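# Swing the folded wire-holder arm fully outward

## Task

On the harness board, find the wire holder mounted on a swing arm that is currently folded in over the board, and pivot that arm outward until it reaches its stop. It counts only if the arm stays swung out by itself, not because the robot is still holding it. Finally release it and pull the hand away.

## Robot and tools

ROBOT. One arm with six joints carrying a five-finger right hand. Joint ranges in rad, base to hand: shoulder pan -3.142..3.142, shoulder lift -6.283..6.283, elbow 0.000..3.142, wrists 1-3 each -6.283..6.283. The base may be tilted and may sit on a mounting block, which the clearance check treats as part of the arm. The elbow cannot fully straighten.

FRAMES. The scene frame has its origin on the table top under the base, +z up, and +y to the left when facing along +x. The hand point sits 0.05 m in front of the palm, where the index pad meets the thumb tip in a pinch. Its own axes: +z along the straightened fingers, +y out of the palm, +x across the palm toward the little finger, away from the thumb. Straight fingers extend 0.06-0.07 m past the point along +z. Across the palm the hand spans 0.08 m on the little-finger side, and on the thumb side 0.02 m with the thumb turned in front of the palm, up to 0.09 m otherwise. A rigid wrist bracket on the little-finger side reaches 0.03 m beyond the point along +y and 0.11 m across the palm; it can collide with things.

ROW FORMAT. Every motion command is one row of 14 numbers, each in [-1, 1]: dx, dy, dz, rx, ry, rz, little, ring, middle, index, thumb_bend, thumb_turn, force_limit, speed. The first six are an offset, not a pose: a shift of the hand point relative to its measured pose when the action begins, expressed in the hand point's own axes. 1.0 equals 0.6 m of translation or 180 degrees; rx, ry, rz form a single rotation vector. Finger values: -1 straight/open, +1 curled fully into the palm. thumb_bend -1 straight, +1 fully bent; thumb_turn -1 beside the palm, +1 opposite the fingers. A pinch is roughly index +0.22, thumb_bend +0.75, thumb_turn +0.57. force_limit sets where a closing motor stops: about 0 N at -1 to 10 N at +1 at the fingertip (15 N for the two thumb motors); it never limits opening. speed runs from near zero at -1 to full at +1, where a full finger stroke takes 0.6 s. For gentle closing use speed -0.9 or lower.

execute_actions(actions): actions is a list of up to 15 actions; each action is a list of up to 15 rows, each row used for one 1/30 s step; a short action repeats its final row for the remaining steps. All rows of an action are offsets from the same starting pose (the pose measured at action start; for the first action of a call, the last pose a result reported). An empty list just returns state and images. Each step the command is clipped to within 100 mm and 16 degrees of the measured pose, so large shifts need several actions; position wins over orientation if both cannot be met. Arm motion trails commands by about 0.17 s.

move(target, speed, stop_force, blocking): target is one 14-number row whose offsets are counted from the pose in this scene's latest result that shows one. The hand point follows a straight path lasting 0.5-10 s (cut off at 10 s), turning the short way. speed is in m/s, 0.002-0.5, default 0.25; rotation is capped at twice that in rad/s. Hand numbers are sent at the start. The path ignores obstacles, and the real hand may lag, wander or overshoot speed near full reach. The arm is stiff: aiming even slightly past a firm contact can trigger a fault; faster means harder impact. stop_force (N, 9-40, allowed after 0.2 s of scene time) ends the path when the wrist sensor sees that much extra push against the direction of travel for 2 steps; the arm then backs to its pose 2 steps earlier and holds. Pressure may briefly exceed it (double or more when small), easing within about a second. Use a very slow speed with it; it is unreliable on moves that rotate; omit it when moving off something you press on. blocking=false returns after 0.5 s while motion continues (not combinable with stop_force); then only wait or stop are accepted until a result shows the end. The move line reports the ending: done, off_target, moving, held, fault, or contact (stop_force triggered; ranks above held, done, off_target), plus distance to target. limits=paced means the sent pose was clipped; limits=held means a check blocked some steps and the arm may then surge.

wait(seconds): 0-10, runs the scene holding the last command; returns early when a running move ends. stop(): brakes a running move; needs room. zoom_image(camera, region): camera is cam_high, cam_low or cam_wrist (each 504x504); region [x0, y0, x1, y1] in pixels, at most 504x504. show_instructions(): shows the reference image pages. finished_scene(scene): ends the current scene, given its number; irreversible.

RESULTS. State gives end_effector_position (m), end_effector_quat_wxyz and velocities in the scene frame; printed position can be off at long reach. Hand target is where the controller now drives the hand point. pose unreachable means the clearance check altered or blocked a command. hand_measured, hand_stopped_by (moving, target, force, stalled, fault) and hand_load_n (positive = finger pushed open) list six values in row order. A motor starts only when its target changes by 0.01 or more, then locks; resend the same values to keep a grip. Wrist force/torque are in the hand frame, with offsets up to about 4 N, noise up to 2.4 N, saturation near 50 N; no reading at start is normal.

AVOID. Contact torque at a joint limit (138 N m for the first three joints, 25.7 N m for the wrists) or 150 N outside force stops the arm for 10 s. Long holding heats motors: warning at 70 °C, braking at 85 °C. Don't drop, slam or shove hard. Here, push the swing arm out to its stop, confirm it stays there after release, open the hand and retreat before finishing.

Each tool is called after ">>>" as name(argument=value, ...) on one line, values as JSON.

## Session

>>> execute_actions(actions=[])

Scene clock: 0.00 s.
end_effector_position=(+0.7870, -0.0443, +0.3600) hand_measured=(-1.000, -1.000, -1.000, -1.000, -1.000, -1.000) hand_load_n=(+0.0, +0.0, +0.0, +0.0, +0.0, +0.0) hand_stopped_by=(target, target, target, target, target, target) hand_force_limit=0.00 hand_speed=-0.80 end_effector_quat_wxyz=(+0.029, +0.741, +0.335, +0.581) end_effector_velocity=(-0.000, +0.000, -0.000) end_effector_angular_velocity=(+0.000, -0.000, +0.001)
Joint positions: [-0.082 -1.176  1.319  0.249  1.488  0.444]
Joint velocities: [ 0.  0.  0. -0. -0. -0.]
Motor temperatures (°C, as the motors report them): [24 23 23 29 28 31]
Wrist force (N, on the end effector, along its own x y z axes, offset not removed): no reading
Wrist torque (N m, same axes, about the end effector's origin, offset not removed): no reading
Hand target: +0.787, -0.044, +0.360; +0.029, +0.741, +0.335, +0.581
camera_calibration (this result's frames):
cam_wrist: T_world_to_cam=[[0.453579, -0.823991, 0.339566, -0.512079], [-0.597495, -0.563857, -0.570144, 0.652173], [0.66126, 0.0557169, -0.748085, -0.11583], [0, 0, 0, 1]] pos_world=[0.698533, -0.0477624, 0.459066]

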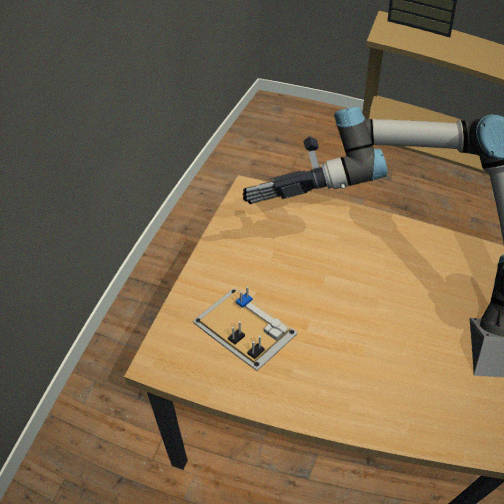

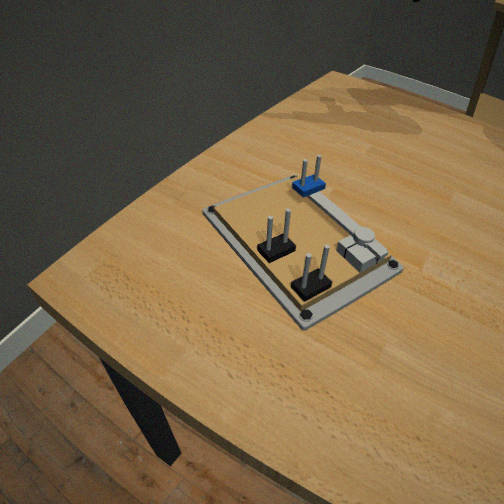

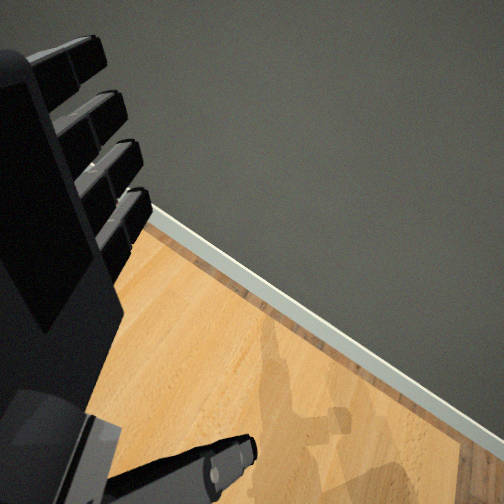

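>>> zoom_image(camera="cam_low", region=[190, 140, 420, 340])

>>> zoom_image(camera="cam_high", region=[180, 270, 310, 380])

Region (190, 140, 420, 340) of cam_low's 504x504 image, scaled by 2.191, with more detail than that image has; it fills the top 438 rows of this view, and the rest is white.

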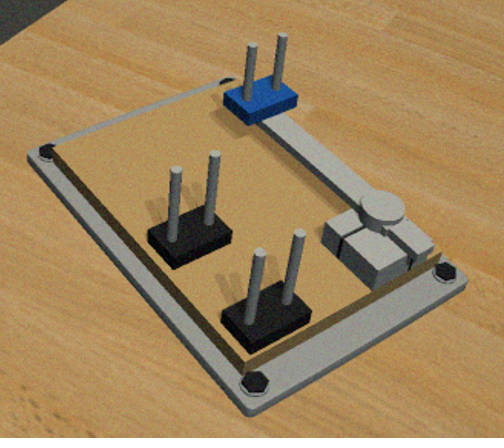

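Region (180, 270, 310, 380) of cam_high's 504x504 image, scaled by 3.877, with more detail than that image has; it fills the top 426 rows of this view, and the rest is white.

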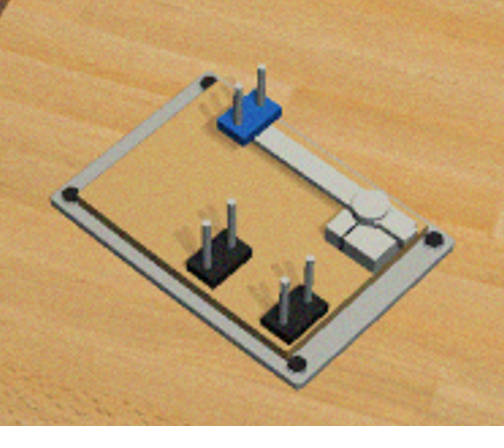

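>>> move(target=[-0.0875, -0.5962, 0.1347, -0.2555, -0.0282, 0.7177, -0.55, -1, -1, -1, -1, -1, 0, -0.5], speed=0.5)

Scene clock: 14.70 s.
end_effector_position=(+0.6878, +0.2325, +0.1351) hand_measured=(-0.550, -1.000, -1.000, -1.000, -1.000, -1.000) hand_load_n=(+0.0, +0.0, +0.0, +0.0, +0.0, +0.0) hand_stopped_by=(target, target, target, target, target, target) hand_force_limit=0.00 hand_speed=-0.50 end_effector_quat_wxyz=(+0.256, -0.576, +0.709, -0.317) end_effector_velocity=(-0.000, +0.001, -0.001) end_effector_angular_velocity=(+0.011, +0.011, -0.005)
Joint positions: [ 0.261 -0.668  1.15   0.178  2.407  3.066]
Joint velocities: [-0.001  0.008 -0.016  0.027 -0.002  0.024]
Motor temperatures (°C, as the motors report them): [24 23 23 29 28 31]
Wrist force (N, on the end effector, along its own x y z axes, offset not removed): [-0.4 1.0 0.7]
Wrist torque (N m, same axes, about the end effector's origin, offset not removed): [0.06 0.04 -0.15]
Hand target: +0.688, +0.233, +0.135; +0.256, -0.575, +0.709, -0.317
Off the commanded pose: 0.000 m, 0 deg.
move: done
camera_calibration (this result's frames):
cam_wrist: T_world_to_cam=[[-0.62437, 0.238821, -0.743725, 0.478008], [-0.162655, 0.891495, 0.422823, -0.150929], [0.764007, 0.384968, -0.517777, -0.412174], [0, 0, 0, 1]] pos_world=[0.588808, 0.179069, 0.205908]

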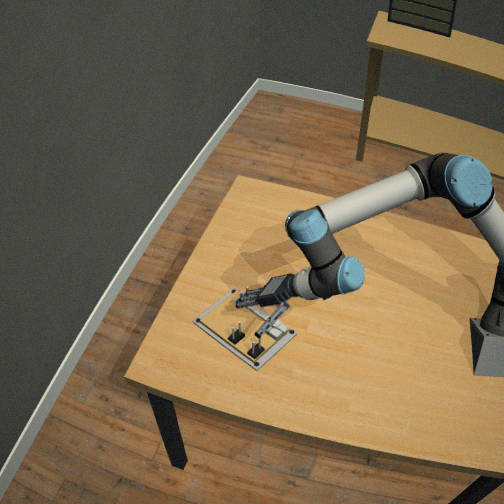

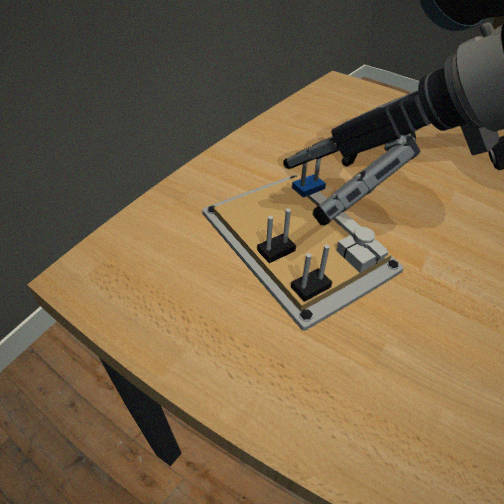

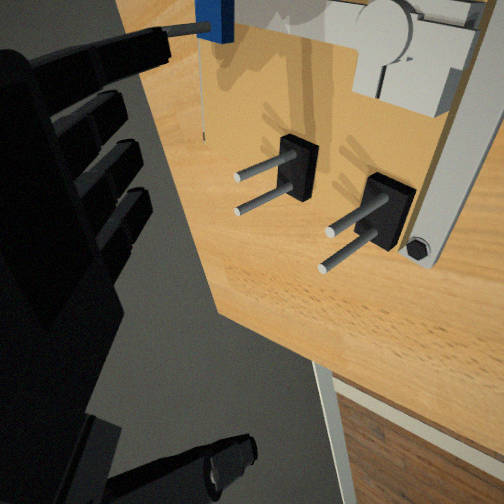

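>>> execute_actions(actions=[])

Scene clock: 15.83 s.
end_effector_position=(+0.6877, +0.2327, +0.1350) hand_measured=(-0.550, -1.000, -1.000, -1.000, -1.000, -1.000) hand_load_n=(+0.0, +0.0, +0.0, +0.0, +0.0, +0.0) hand_stopped_by=(target, target, target, target, target, target) hand_force_limit=0.00 hand_speed=-0.50 end_effector_quat_wxyz=(+0.256, -0.575, +0.709, -0.317) end_effector_velocity=(-0.000, -0.000, +0.000) end_effector_angular_velocity=(-0.000, -0.000, -0.000)
Joint positions: [ 0.261 -0.667  1.148  0.181  2.407  3.069]
Joint velocities: [ 0. -0.  0. -0.  0. -0.]
Motor temperatures (°C, as the motors report them): [24 23 23 29 28 31]
Wrist force (N, on the end effector, along its own x y z axes, offset not removed): [-0.1 -0.7 0.8]
Wrist torque (N m, same axes, about the end effector's origin, offset not removed): [-0.27 0.00 -0.24]
Hand target: +0.688, +0.233, +0.135; +0.256, -0.575, +0.709, -0.317
Off the commanded pose: 0.000 m, 0 deg.
camera_calibration (this result's frames):
cam_wrist: T_world_to_cam=[[-0.62527, 0.240257, -0.742505, 0.478004], [-0.161363, 0.891069, 0.424214, -0.15199], [0.763544, 0.385062, -0.51839, -0.411882], [0, 0, 0, 1]] pos_world=[0.588846, 0.17919, 0.205881]

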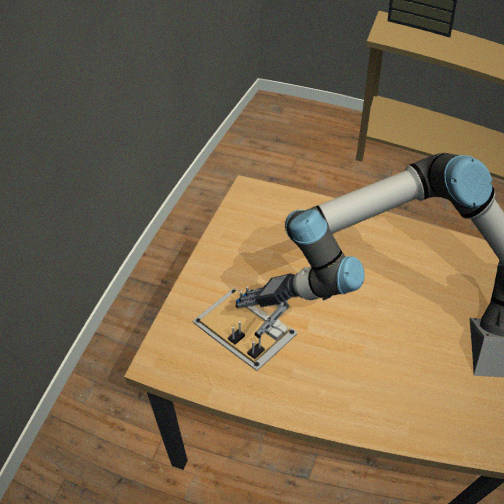

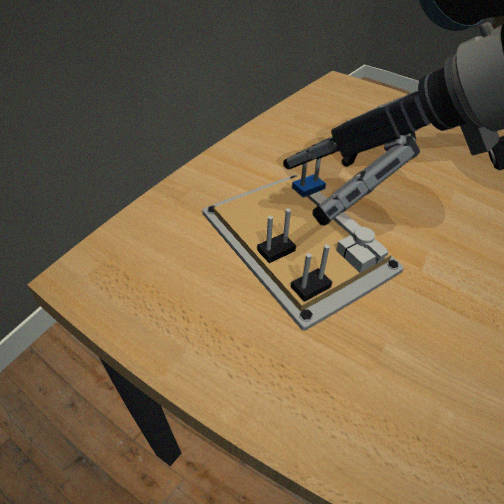

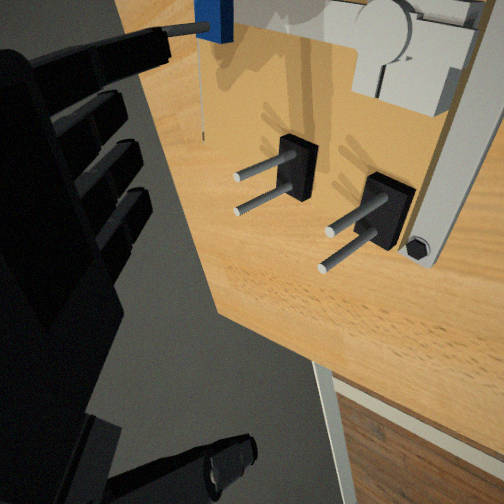

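>>> zoom_image(camera="cam_low", region=[190, 90, 450, 340])

>>> zoom_image(camera="cam_wrist", region=[100, 0, 504, 290])

>>> zoom_image(camera="cam_high", region=[180, 250, 330, 380])

Region (190, 90, 450, 340) of cam_low's 504x504 image, scaled by 1.938, with more detail than that image has; it fills the top 485 rows of this view, and the rest is white.

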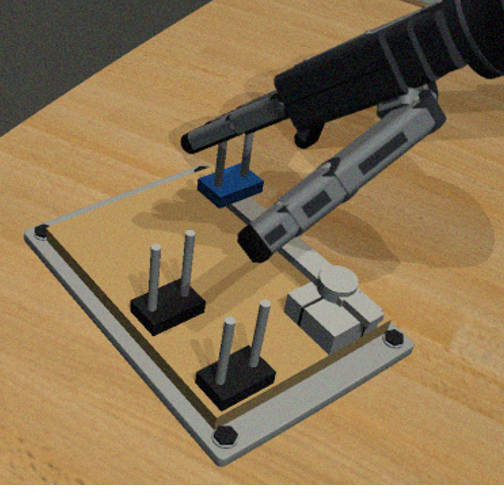

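Region (100, 0, 504, 290) of cam_wrist's 504x504 image, scaled by 1.248, with more detail than that image has; it fills the top 362 rows of this view, and the rest is white.

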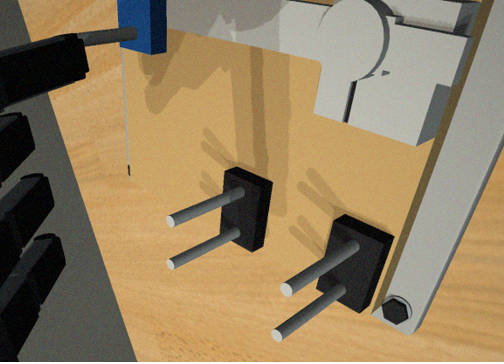

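Region (180, 250, 330, 380) of cam_high's 504x504 image, scaled by 3.360, with more detail than that image has; it fills the top 437 rows of this view, and the rest is white.

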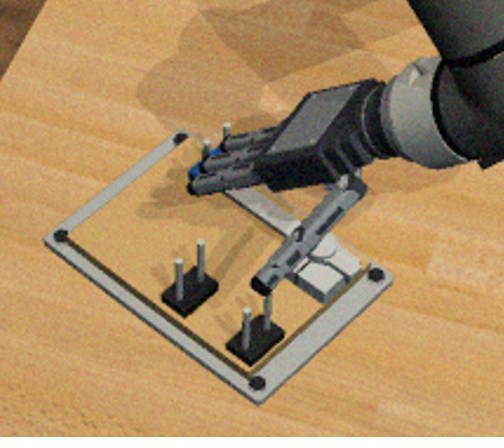

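>>> zoom_image(camera="cam_wrist", region=[130, 0, 280, 100])

>>> zoom_image(camera="cam_low", region=[270, 120, 400, 220])

Region (130, 0, 280, 100) of cam_wrist's 504x504 image, scaled by 3.360, with more detail than that image has.

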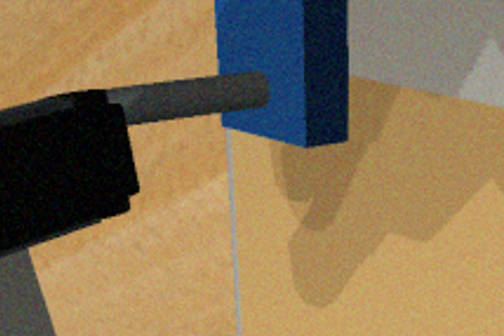

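Region (270, 120, 400, 220) of cam_low's 504x504 image, scaled by 3.877, with more detail than that image has; it fills the top 388 rows of this view, and the rest is white.

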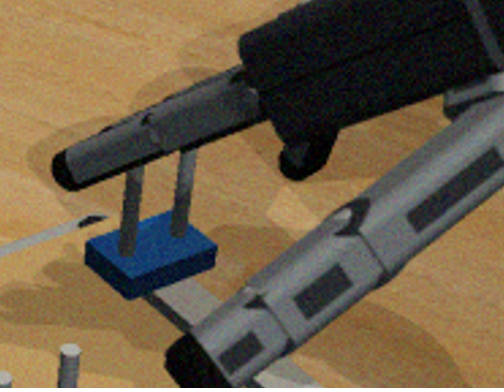

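>>> move(target=[-0.0616, -0.0497, 0.1424, 0, 0, 0.0833, -0.55, -1, -1, -1, -1, -1, 0, -0.5], speed=0.1)

Scene clock: 27.23 s.
end_effector_position=(+0.7767, +0.2514, +0.1003) hand_measured=(-0.550, -1.000, -1.000, -1.000, -1.000, -1.000) hand_load_n=(+0.0, +0.0, +0.0, +0.0, +0.0, +0.0) hand_stopped_by=(target, target, target, target, target, target) hand_force_limit=0.00 hand_speed=-0.50 end_effector_quat_wxyz=(+0.295, -0.478, +0.778, -0.281) end_effector_velocity=(+0.003, +0.001, -0.001) end_effector_angular_velocity=(+0.005, +0.001, -0.005)
Joint positions: [ 0.192 -0.484  0.864  0.24   2.351  3.27 ]
Joint velocities: [-0.002  0.008 -0.014  0.007 -0.001  0.007]
Motor temperatures (°C, as the motors report them): [24 23 23 29 28 31]
Wrist force (N, on the end effector, along its own x y z axes, offset not removed): [1.1 0.2 0.3]
Wrist torque (N m, same axes, about the end effector's origin, offset not removed): [-0.01 -0.06 -0.08]
Hand target: +0.777, +0.251, +0.100; +0.295, -0.478, +0.778, -0.280
Off the commanded pose: 0.000 m, 0 deg.
move: done
camera_calibration (this result's frames):
cam_wrist: T_world_to_cam=[[-0.532952, 0.479303, -0.697302, 0.367025], [-0.0325715, 0.811861, 0.582942, -0.235603], [0.845518, 0.333393, -0.417071, -0.565913], [0, 0, 0, 1]] pos_world=[0.666422, 0.204031, 0.157244]

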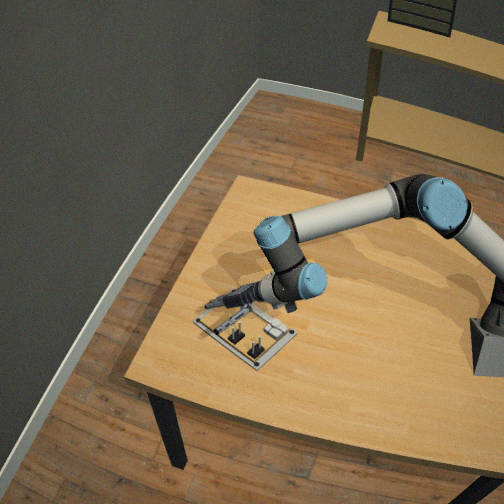

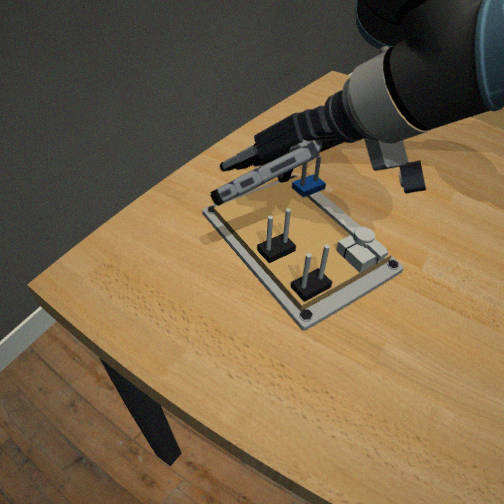

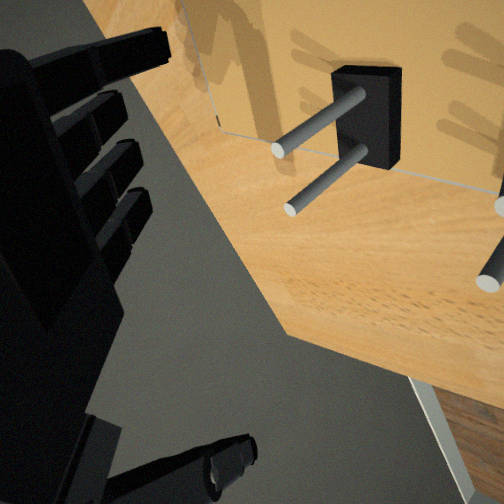

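>>> zoom_image(camera="cam_low", region=[240, 130, 360, 220])

>>> zoom_image(camera="cam_high", region=[190, 270, 310, 360])

Region (240, 130, 360, 220) of cam_low's 504x504 image, scaled by 4.200, with more detail than that image has; it fills the top 378 rows of this view, and the rest is white.

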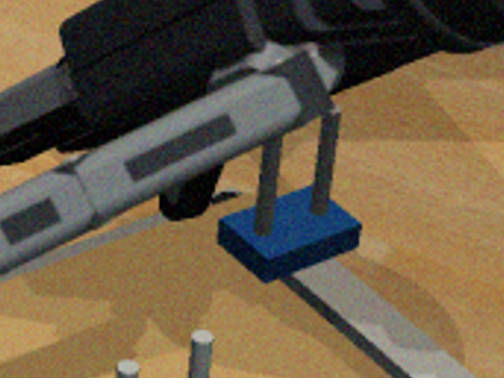

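Region (190, 270, 310, 360) of cam_high's 504x504 image, scaled by 4.200, with more detail than that image has; it fills the top 378 rows of this view, and the rest is white.

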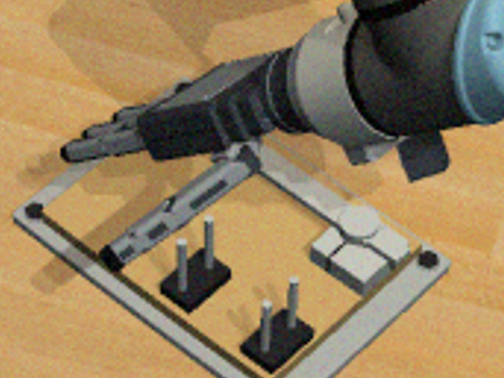

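>>> zoom_image(camera="cam_wrist", region=[150, 0, 430, 230])

Region (150, 0, 430, 230) of cam_wrist's 504x504 image, scaled by 1.800, with more detail than that image has; it fills the top 414 rows of this view, and the rest is white.

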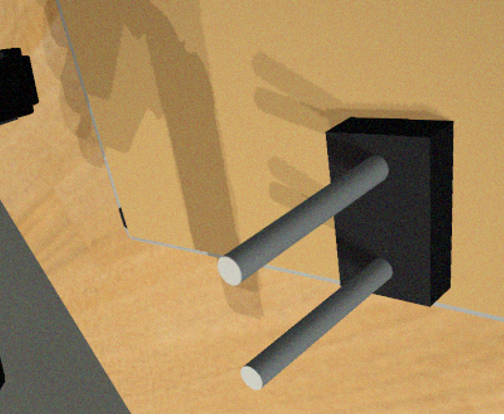

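>>> move(target=[0.0106, 0.0395, 0.0368, 0, 0, 0, -0.55, -1, -1, -1, -1, -1, 0, -0.5], speed=0.05, stop_force=10)

>>> zoom_image(camera="cam_low", region=[240, 130, 360, 220])

Scene clock: 40.10 s.
end_effector_position=(+0.7768, +0.2514, +0.0675) hand_measured=(-0.550, -1.000, -1.000, -1.000, -1.000, -1.000) hand_load_n=(+0.0, +0.0, +0.0, +0.0, +0.0, +0.0) hand_stopped_by=(target, target, target, target, target, target) hand_force_limit=0.00 hand_speed=-0.50 end_effector_quat_wxyz=(+0.295, -0.478, +0.778, -0.280) end_effector_velocity=(+0.000, +0.001, -0.002) end_effector_angular_velocity=(+0.001, -0.001, +0.002)
Joint positions: [ 0.166 -0.473  0.915  0.163  2.33   3.25 ]
Joint velocities: [-0.002  0.001  0.004 -0.006 -0.004 -0.002]
Motor temperatures (°C, as the motors report them): [24 23 23 29 28 31]
Wrist force (N, on the end effector, along its own x y z axes, offset not removed): [0.4 0.3 0.6]
Wrist torque (N m, same axes, about the end effector's origin, offset not removed): [-0.01 0.03 -0.12]
Hand target: +0.777, +0.251, +0.067; +0.295, -0.478, +0.778, -0.280
Off the commanded pose: 0.000 m, 0 deg.
move: done
camera_calibration (this result's frames):
cam_wrist: T_world_to_cam=[[-0.53299, 0.479343, -0.697246, 0.344259], [-0.0325219, 0.811835, 0.582981, -0.216557], [0.845496, 0.333399, -0.417111, -0.579577], [0, 0, 0, 1]] pos_world=[0.666474, 0.204021, 0.124534]

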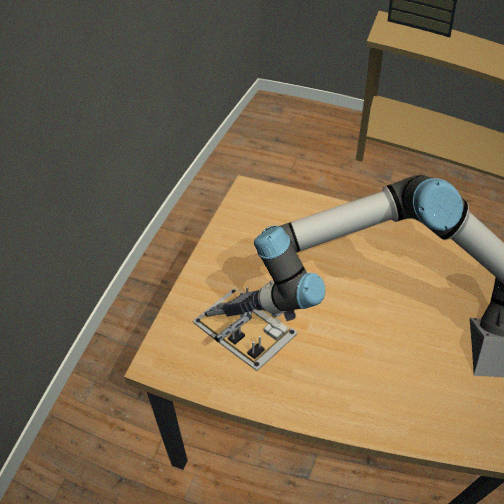

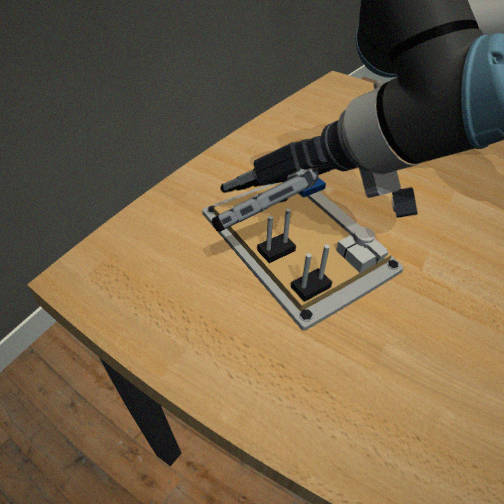

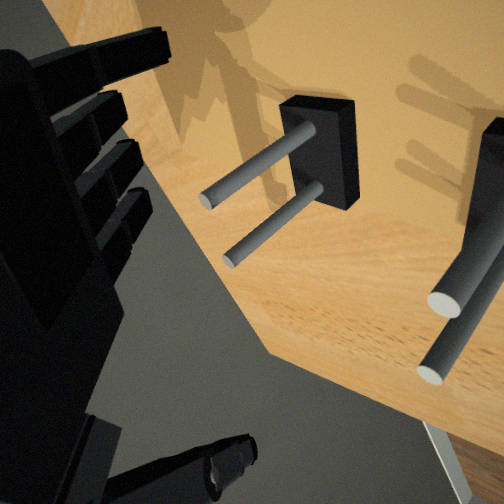

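Region (240, 130, 360, 220) of cam_low's 504x504 image, scaled by 4.200, with more detail than that image has; it fills the top 378 rows of this view, and the rest is white.

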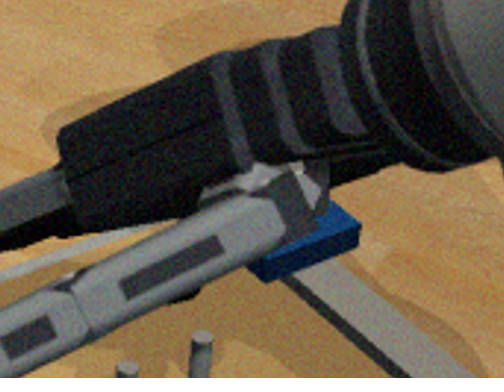

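>>> zoom_image(camera="cam_wrist", region=[120, 0, 400, 280])

>>> zoom_image(camera="cam_high", region=[190, 270, 310, 360])

Region (120, 0, 400, 280) of cam_wrist's 504x504 image, scaled by 1.800, with more detail than that image has.

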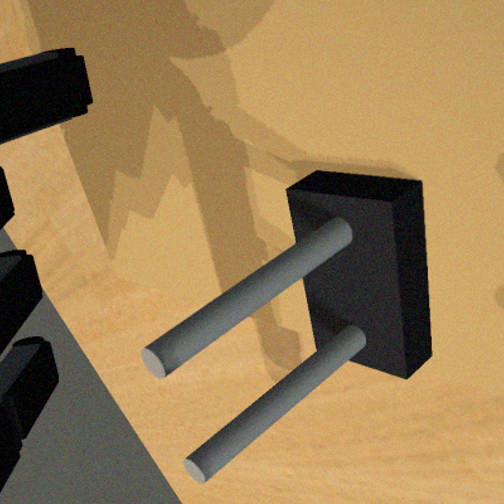

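Region (190, 270, 310, 360) of cam_high's 504x504 image, scaled by 4.200, with more detail than that image has; it fills the top 378 rows of this view, and the rest is white.

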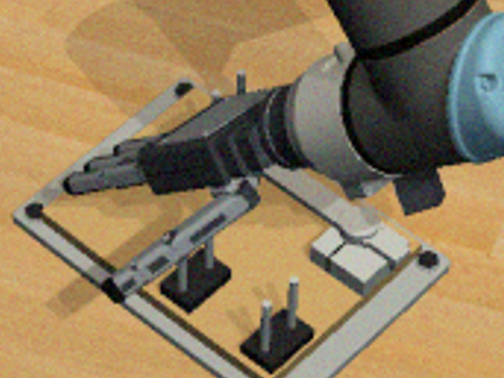

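>>> move(target=[0.1176, -0.0219, -0.0103, 0, 0, 0, -0.55, -1, -1, -1, -1, -1, 0, -0.5], speed=0.05, stop_force=10)

>>> zoom_image(camera="cam_low", region=[240, 120, 420, 280])

>>> zoom_image(camera="cam_high", region=[190, 260, 330, 365])

Scene clock: 44.17 s.
end_effector_position=(+0.7539, +0.1835, +0.0675) hand_measured=(-0.550, -1.000, -1.000, -1.000, -1.000, -1.000) hand_load_n=(+0.0, +0.0, +0.0, +0.0, +0.0, +0.0) hand_stopped_by=(target, target, target, target, target, target) hand_force_limit=0.00 hand_speed=-0.50 end_effector_quat_wxyz=(+0.295, -0.478, +0.778, -0.280) end_effector_velocity=(-0.001, -0.003, -0.000) end_effector_angular_velocity=(-0.000, -0.000, -0.000)
Joint positions: [ 0.091 -0.646  1.161  0.053  2.268  3.194]
Joint velocities: [-0.003 -0.006  0.009 -0.004 -0.002 -0.002]
Motor temperatures (°C, as the motors report them): [24 23 23 29 28 31]
Wrist force (N, on the end effector, along its own x y z axes, offset not removed): [-1.7 0.0 0.9]
Wrist torque (N m, same axes, about the end effector's origin, offset not removed): [-0.23 -0.04 -0.19]
Hand target: +0.754, +0.183, +0.068; +0.295, -0.478, +0.778, -0.280
Off the commanded pose: 0.000 m, 0 deg.
move: done
camera_calibration (this result's frames):
cam_wrist: T_world_to_cam=[[-0.533076, 0.479417, -0.697129, 0.36464], [-0.0324392, 0.811777, 0.583066, -0.162194], [0.845445, 0.333433, -0.417187, -0.537528], [0, 0, 0, 1]] pos_world=[0.64357, 0.136081, 0.124521]

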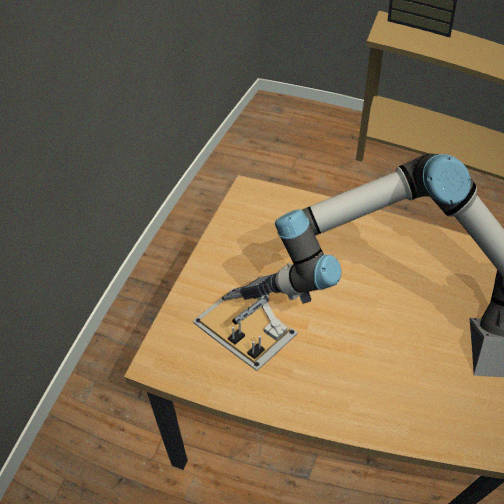

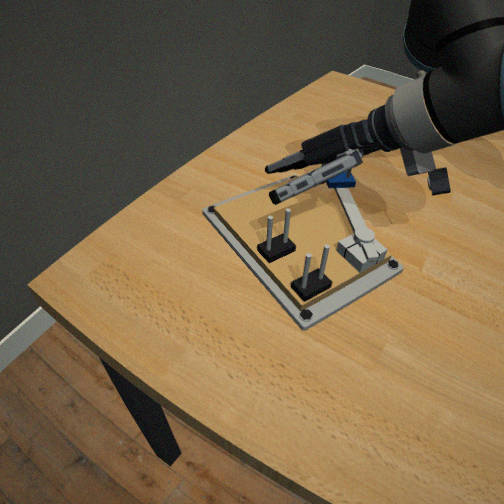

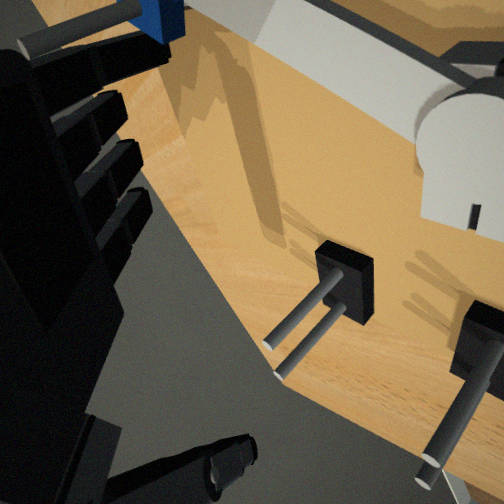

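Region (240, 120, 420, 280) of cam_low's 504x504 image, scaled by 2.800, with more detail than that image has.

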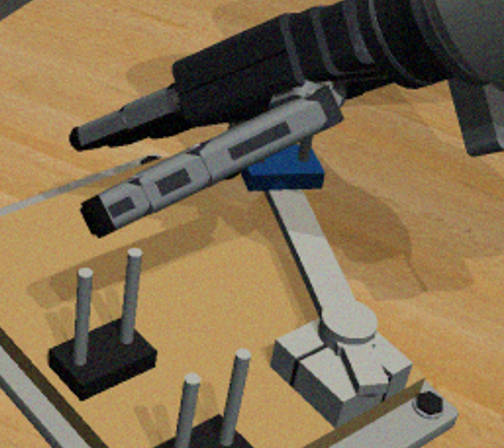

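Region (190, 260, 330, 365) of cam_high's 504x504 image, scaled by 3.600, with more detail than that image has; it fills the top 378 rows of this view, and the rest is white.

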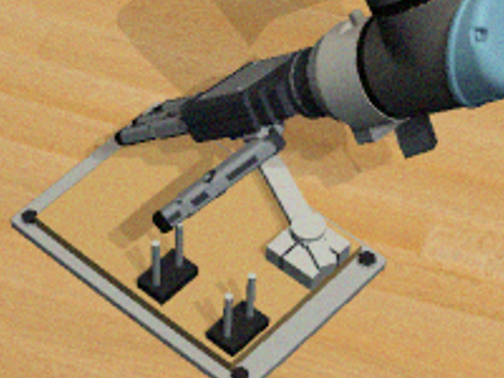

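>>> zoom_image(camera="cam_wrist", region=[0, 0, 240, 120])

Region (0, 0, 240, 120) of cam_wrist's 504x504 image, scaled by 2.100, with more detail than that image has.

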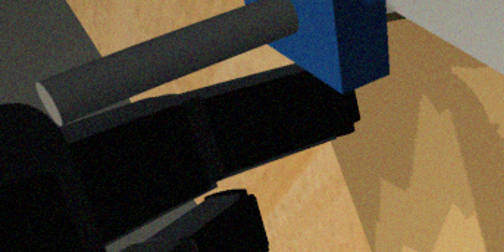

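>>> move(target=[0.0732, 0.0303, -0.0535, 0, 0, 0, -0.55, -1, -1, -1, -1, -1, 0, -0.5], speed=0.05, stop_force=10)

>>> zoom_image(camera="cam_wrist", region=[0, 0, 280, 140])

>>> zoom_image(camera="cam_low", region=[270, 120, 450, 280])

Scene clock: 47.53 s.
end_effector_position=(+0.7040, +0.1557, +0.0674) hand_measured=(-0.550, -1.000, -1.000, -1.000, -1.000, -1.000) hand_load_n=(+1.0, +0.0, +0.0, +0.0, +0.0, +0.0) hand_stopped_by=(target, target, target, target, target, target) hand_force_limit=0.00 hand_speed=-0.50 end_effector_quat_wxyz=(+0.295, -0.478, +0.778, -0.280) end_effector_velocity=(-0.002, -0.001, -0.000) end_effector_angular_velocity=(-0.000, -0.001, -0.001)
Joint positions: [ 0.07  -0.782  1.395 -0.054  2.25   3.179]
Joint velocities: [-0.001 -0.006  0.011 -0.006 -0.    -0.001]
Motor temperatures (°C, as the motors report them): [24 23 23 29 28 31]
Wrist force (N, on the end effector, along its own x y z axes, offset not removed): [-0.4 -1.5 1.7]
Wrist torque (N m, same axes, about the end effector's origin, offset not removed): [-0.22 -0.27 -0.21]
Hand target: +0.704, +0.156, +0.067; +0.295, -0.478, +0.778, -0.280
Off the commanded pose: 0.000 m, 0 deg.
move: done
camera_calibration (this result's frames):
cam_wrist: T_world_to_cam=[[-0.533164, 0.479441, -0.697046, 0.351361], [-0.0323495, 0.811763, 0.58309, -0.141294], [0.845393, 0.333431, -0.417293, -0.486146], [0, 0, 0, 1]] pos_world=[0.593747, 0.108337, 0.124437]

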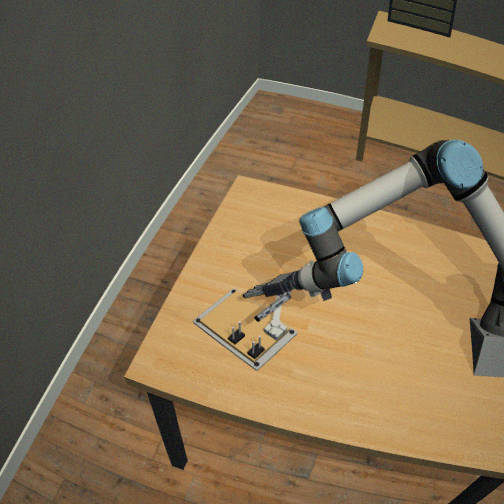

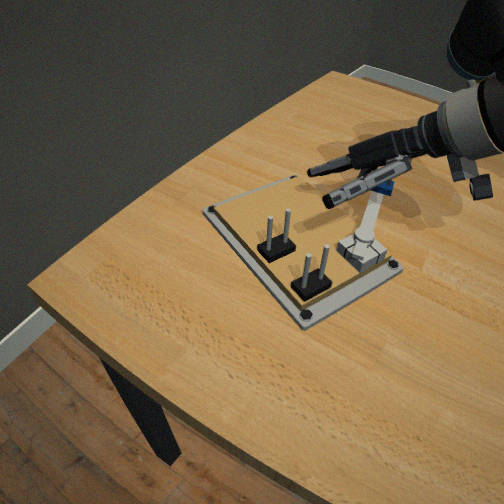

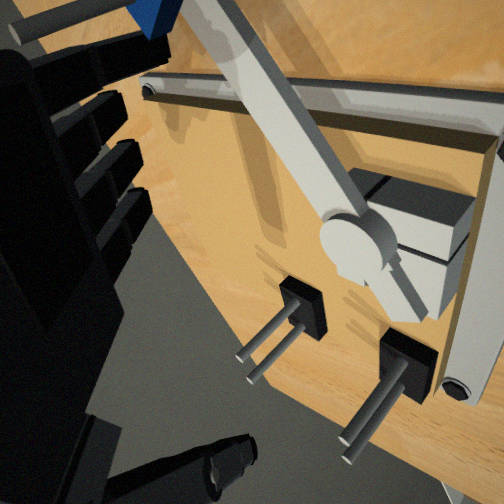

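Region (0, 0, 280, 140) of cam_wrist's 504x504 image, scaled by 1.800, with more detail than that image has.

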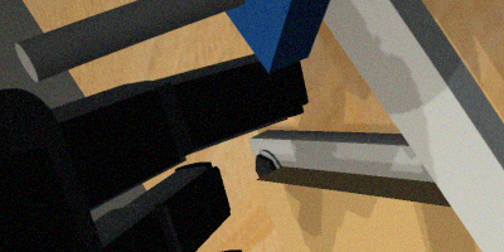

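Region (270, 120, 450, 280) of cam_low's 504x504 image, scaled by 2.800, with more detail than that image has.

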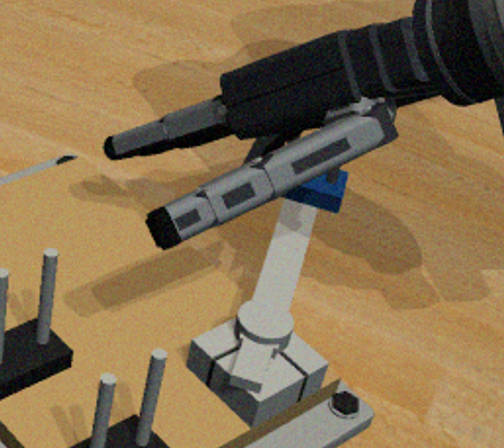

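>>> zoom_image(camera="cam_wrist", region=[170, 60, 504, 340])

Region (170, 60, 504, 340) of cam_wrist's 504x504 image, scaled by 1.509, with more detail than that image has; it fills the top 423 rows of this view, and the rest is white.

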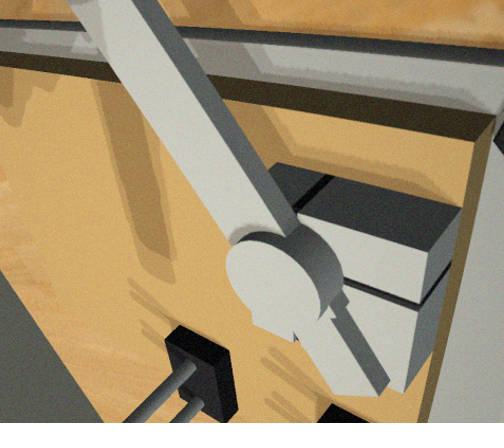

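>>> move(target=[0.0301, 0.0247, -0.0351, 0, 0, 0, -0.55, -1, -1, -1, -1, -1, 0, -0.5], speed=0.04, stop_force=10)

>>> zoom_image(camera="cam_wrist", region=[0, 0, 280, 140])

>>> zoom_image(camera="cam_wrist", region=[140, 0, 474, 340])

Scene clock: 51.70 s.
end_effector_position=(+0.6738, +0.1484, +0.0674) hand_measured=(-0.550, -1.000, -1.000, -1.000, -1.000, -1.000) hand_load_n=(+1.5, +0.0, +0.0, +0.0, +0.0, +0.0) hand_stopped_by=(target, target, target, target, target, target) hand_force_limit=0.00 hand_speed=-0.50 end_effector_quat_wxyz=(+0.295, -0.478, +0.778, -0.280) end_effector_velocity=(-0.003, -0.001, +0.000) end_effector_angular_velocity=(-0.000, -0.001, +0.000)
Joint positions: [ 0.069 -0.843  1.508 -0.107  2.249  3.179]
Joint velocities: [ 0.    -0.005  0.01  -0.005 -0.    -0.001]
Motor temperatures (°C, as the motors report them): [24 23 23 29 28 31]
Wrist force (N, on the end effector, along its own x y z axes, offset not removed): [-1.9 -1.5 1.1]
Wrist torque (N m, same axes, about the end effector's origin, offset not removed): [-0.13 0.12 -0.36]
Hand target: +0.673, +0.148, +0.067; +0.295, -0.478, +0.778, -0.280
Off the commanded pose: 0.000 m, 0 deg.
move: done
camera_calibration (this result's frames):
cam_wrist: T_world_to_cam=[[-0.533223, 0.479451, -0.696994, 0.338734], [-0.032274, 0.811765, 0.583092, -0.136327], [0.845359, 0.333412, -0.417378, -0.458126], [0, 0, 0, 1]] pos_world=[0.563502, 0.101004, 0.124375]

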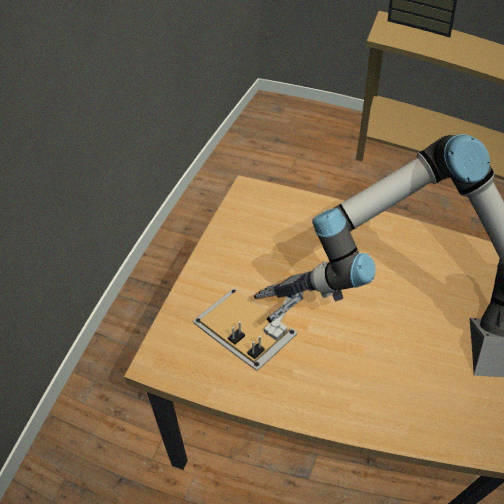

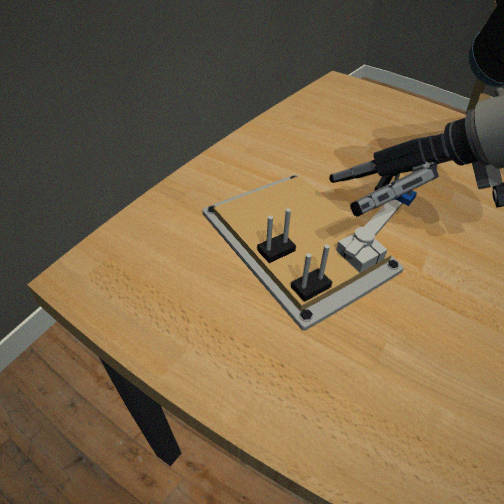

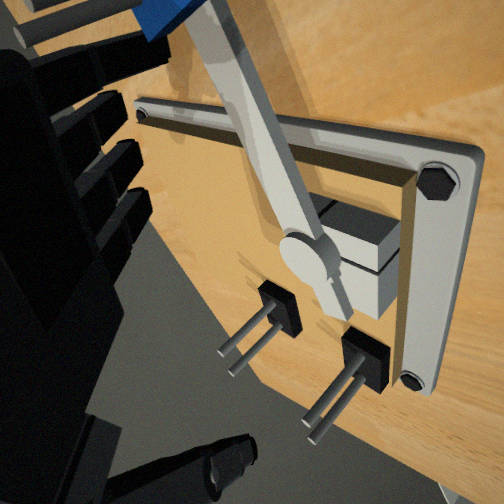

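Region (0, 0, 280, 140) of cam_wrist's 504x504 image, scaled by 1.800, with more detail than that image has.

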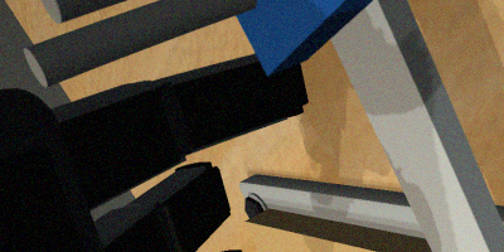

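Region (140, 0, 474, 340) of cam_wrist's 504x504 image, scaled by 1.482, with more detail than that image has; it fills the left 495 columns of this view, and the rest is white.

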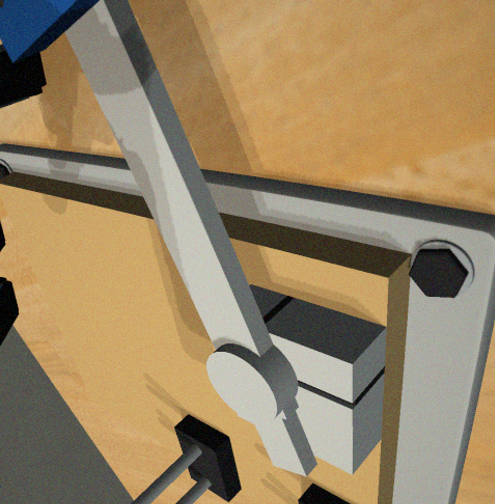

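>>> move(target=[0.0119, 0.0182, -0.0230, 0, 0, 0, -0.55, -1, -1, -1, -1, -1, 0, -0.5], speed=0.03, stop_force=10)

>>> zoom_image(camera="cam_wrist", region=[0, 0, 280, 140])

>>> zoom_image(camera="cam_wrist", region=[140, 0, 474, 340])

Scene clock: 53.53 s.
end_effector_position=(+0.6551, +0.1483, +0.0673) hand_measured=(-0.550, -1.000, -1.000, -1.000, -1.000, -1.000) hand_load_n=(+1.5, +0.0, +0.0, +0.0, +0.0, +0.0) hand_stopped_by=(target, target, target, target, target, target) hand_force_limit=0.00 hand_speed=-0.50 end_effector_quat_wxyz=(+0.295, -0.478, +0.778, -0.280) end_effector_velocity=(-0.002, +0.000, +0.000) end_effector_angular_velocity=(+0.000, -0.001, +0.000)
Joint positions: [ 0.076 -0.872  1.569 -0.136  2.255  3.184]
Joint velocities: [ 0.001 -0.004  0.008 -0.004  0.     0.   ]
Motor temperatures (°C, as the motors report them): [24 23 23 29 28 31]
Wrist force (N, on the end effector, along its own x y z axes, offset not removed): [-0.9 -1.8 1.5]
Wrist torque (N m, same axes, about the end effector's origin, offset not removed): [-0.16 -0.09 -0.28]
Hand target: +0.655, +0.148, +0.067; +0.295, -0.478, +0.778, -0.280
Off the commanded pose: 0.000 m, 0 deg.
move: done
camera_calibration (this result's frames):
cam_wrist: T_world_to_cam=[[-0.533265, 0.479441, -0.696968, 0.328847], [-0.0322421, 0.811773, 0.583083, -0.136847], [0.845334, 0.33341, -0.417432, -0.442273], [0, 0, 0, 1]] pos_world=[0.544819, 0.100884, 0.124371]

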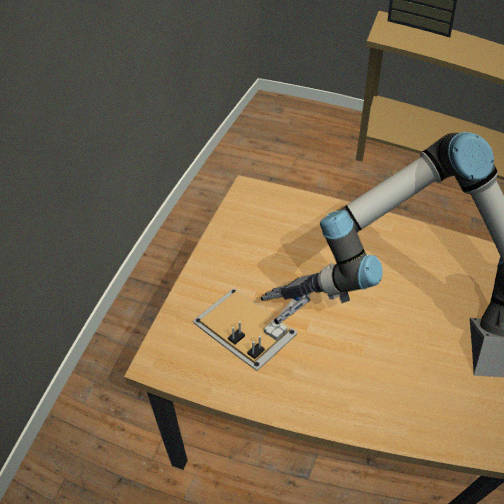

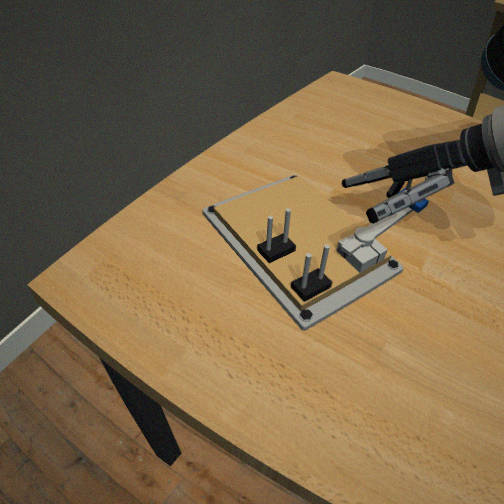

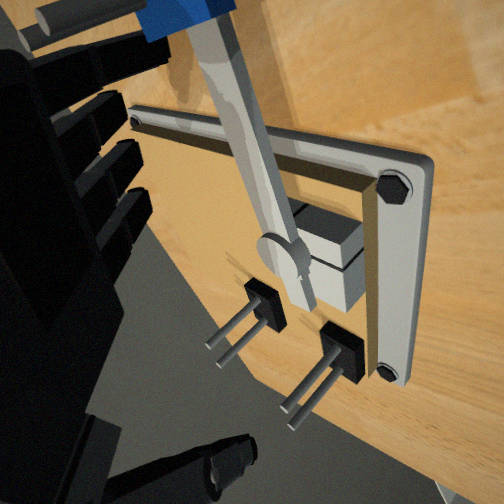

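Region (0, 0, 280, 140) of cam_wrist's 504x504 image, scaled by 1.800, with more detail than that image has.

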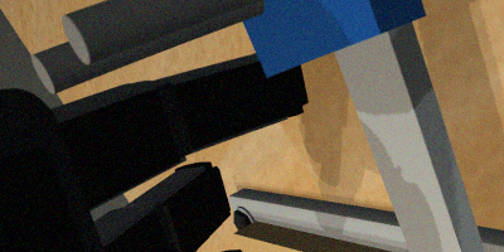

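Region (140, 0, 474, 340) of cam_wrist's 504x504 image, scaled by 1.482, with more detail than that image has; it fills the left 495 columns of this view, and the rest is white.

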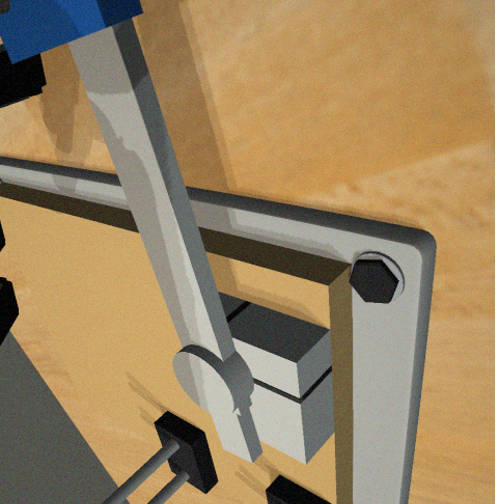

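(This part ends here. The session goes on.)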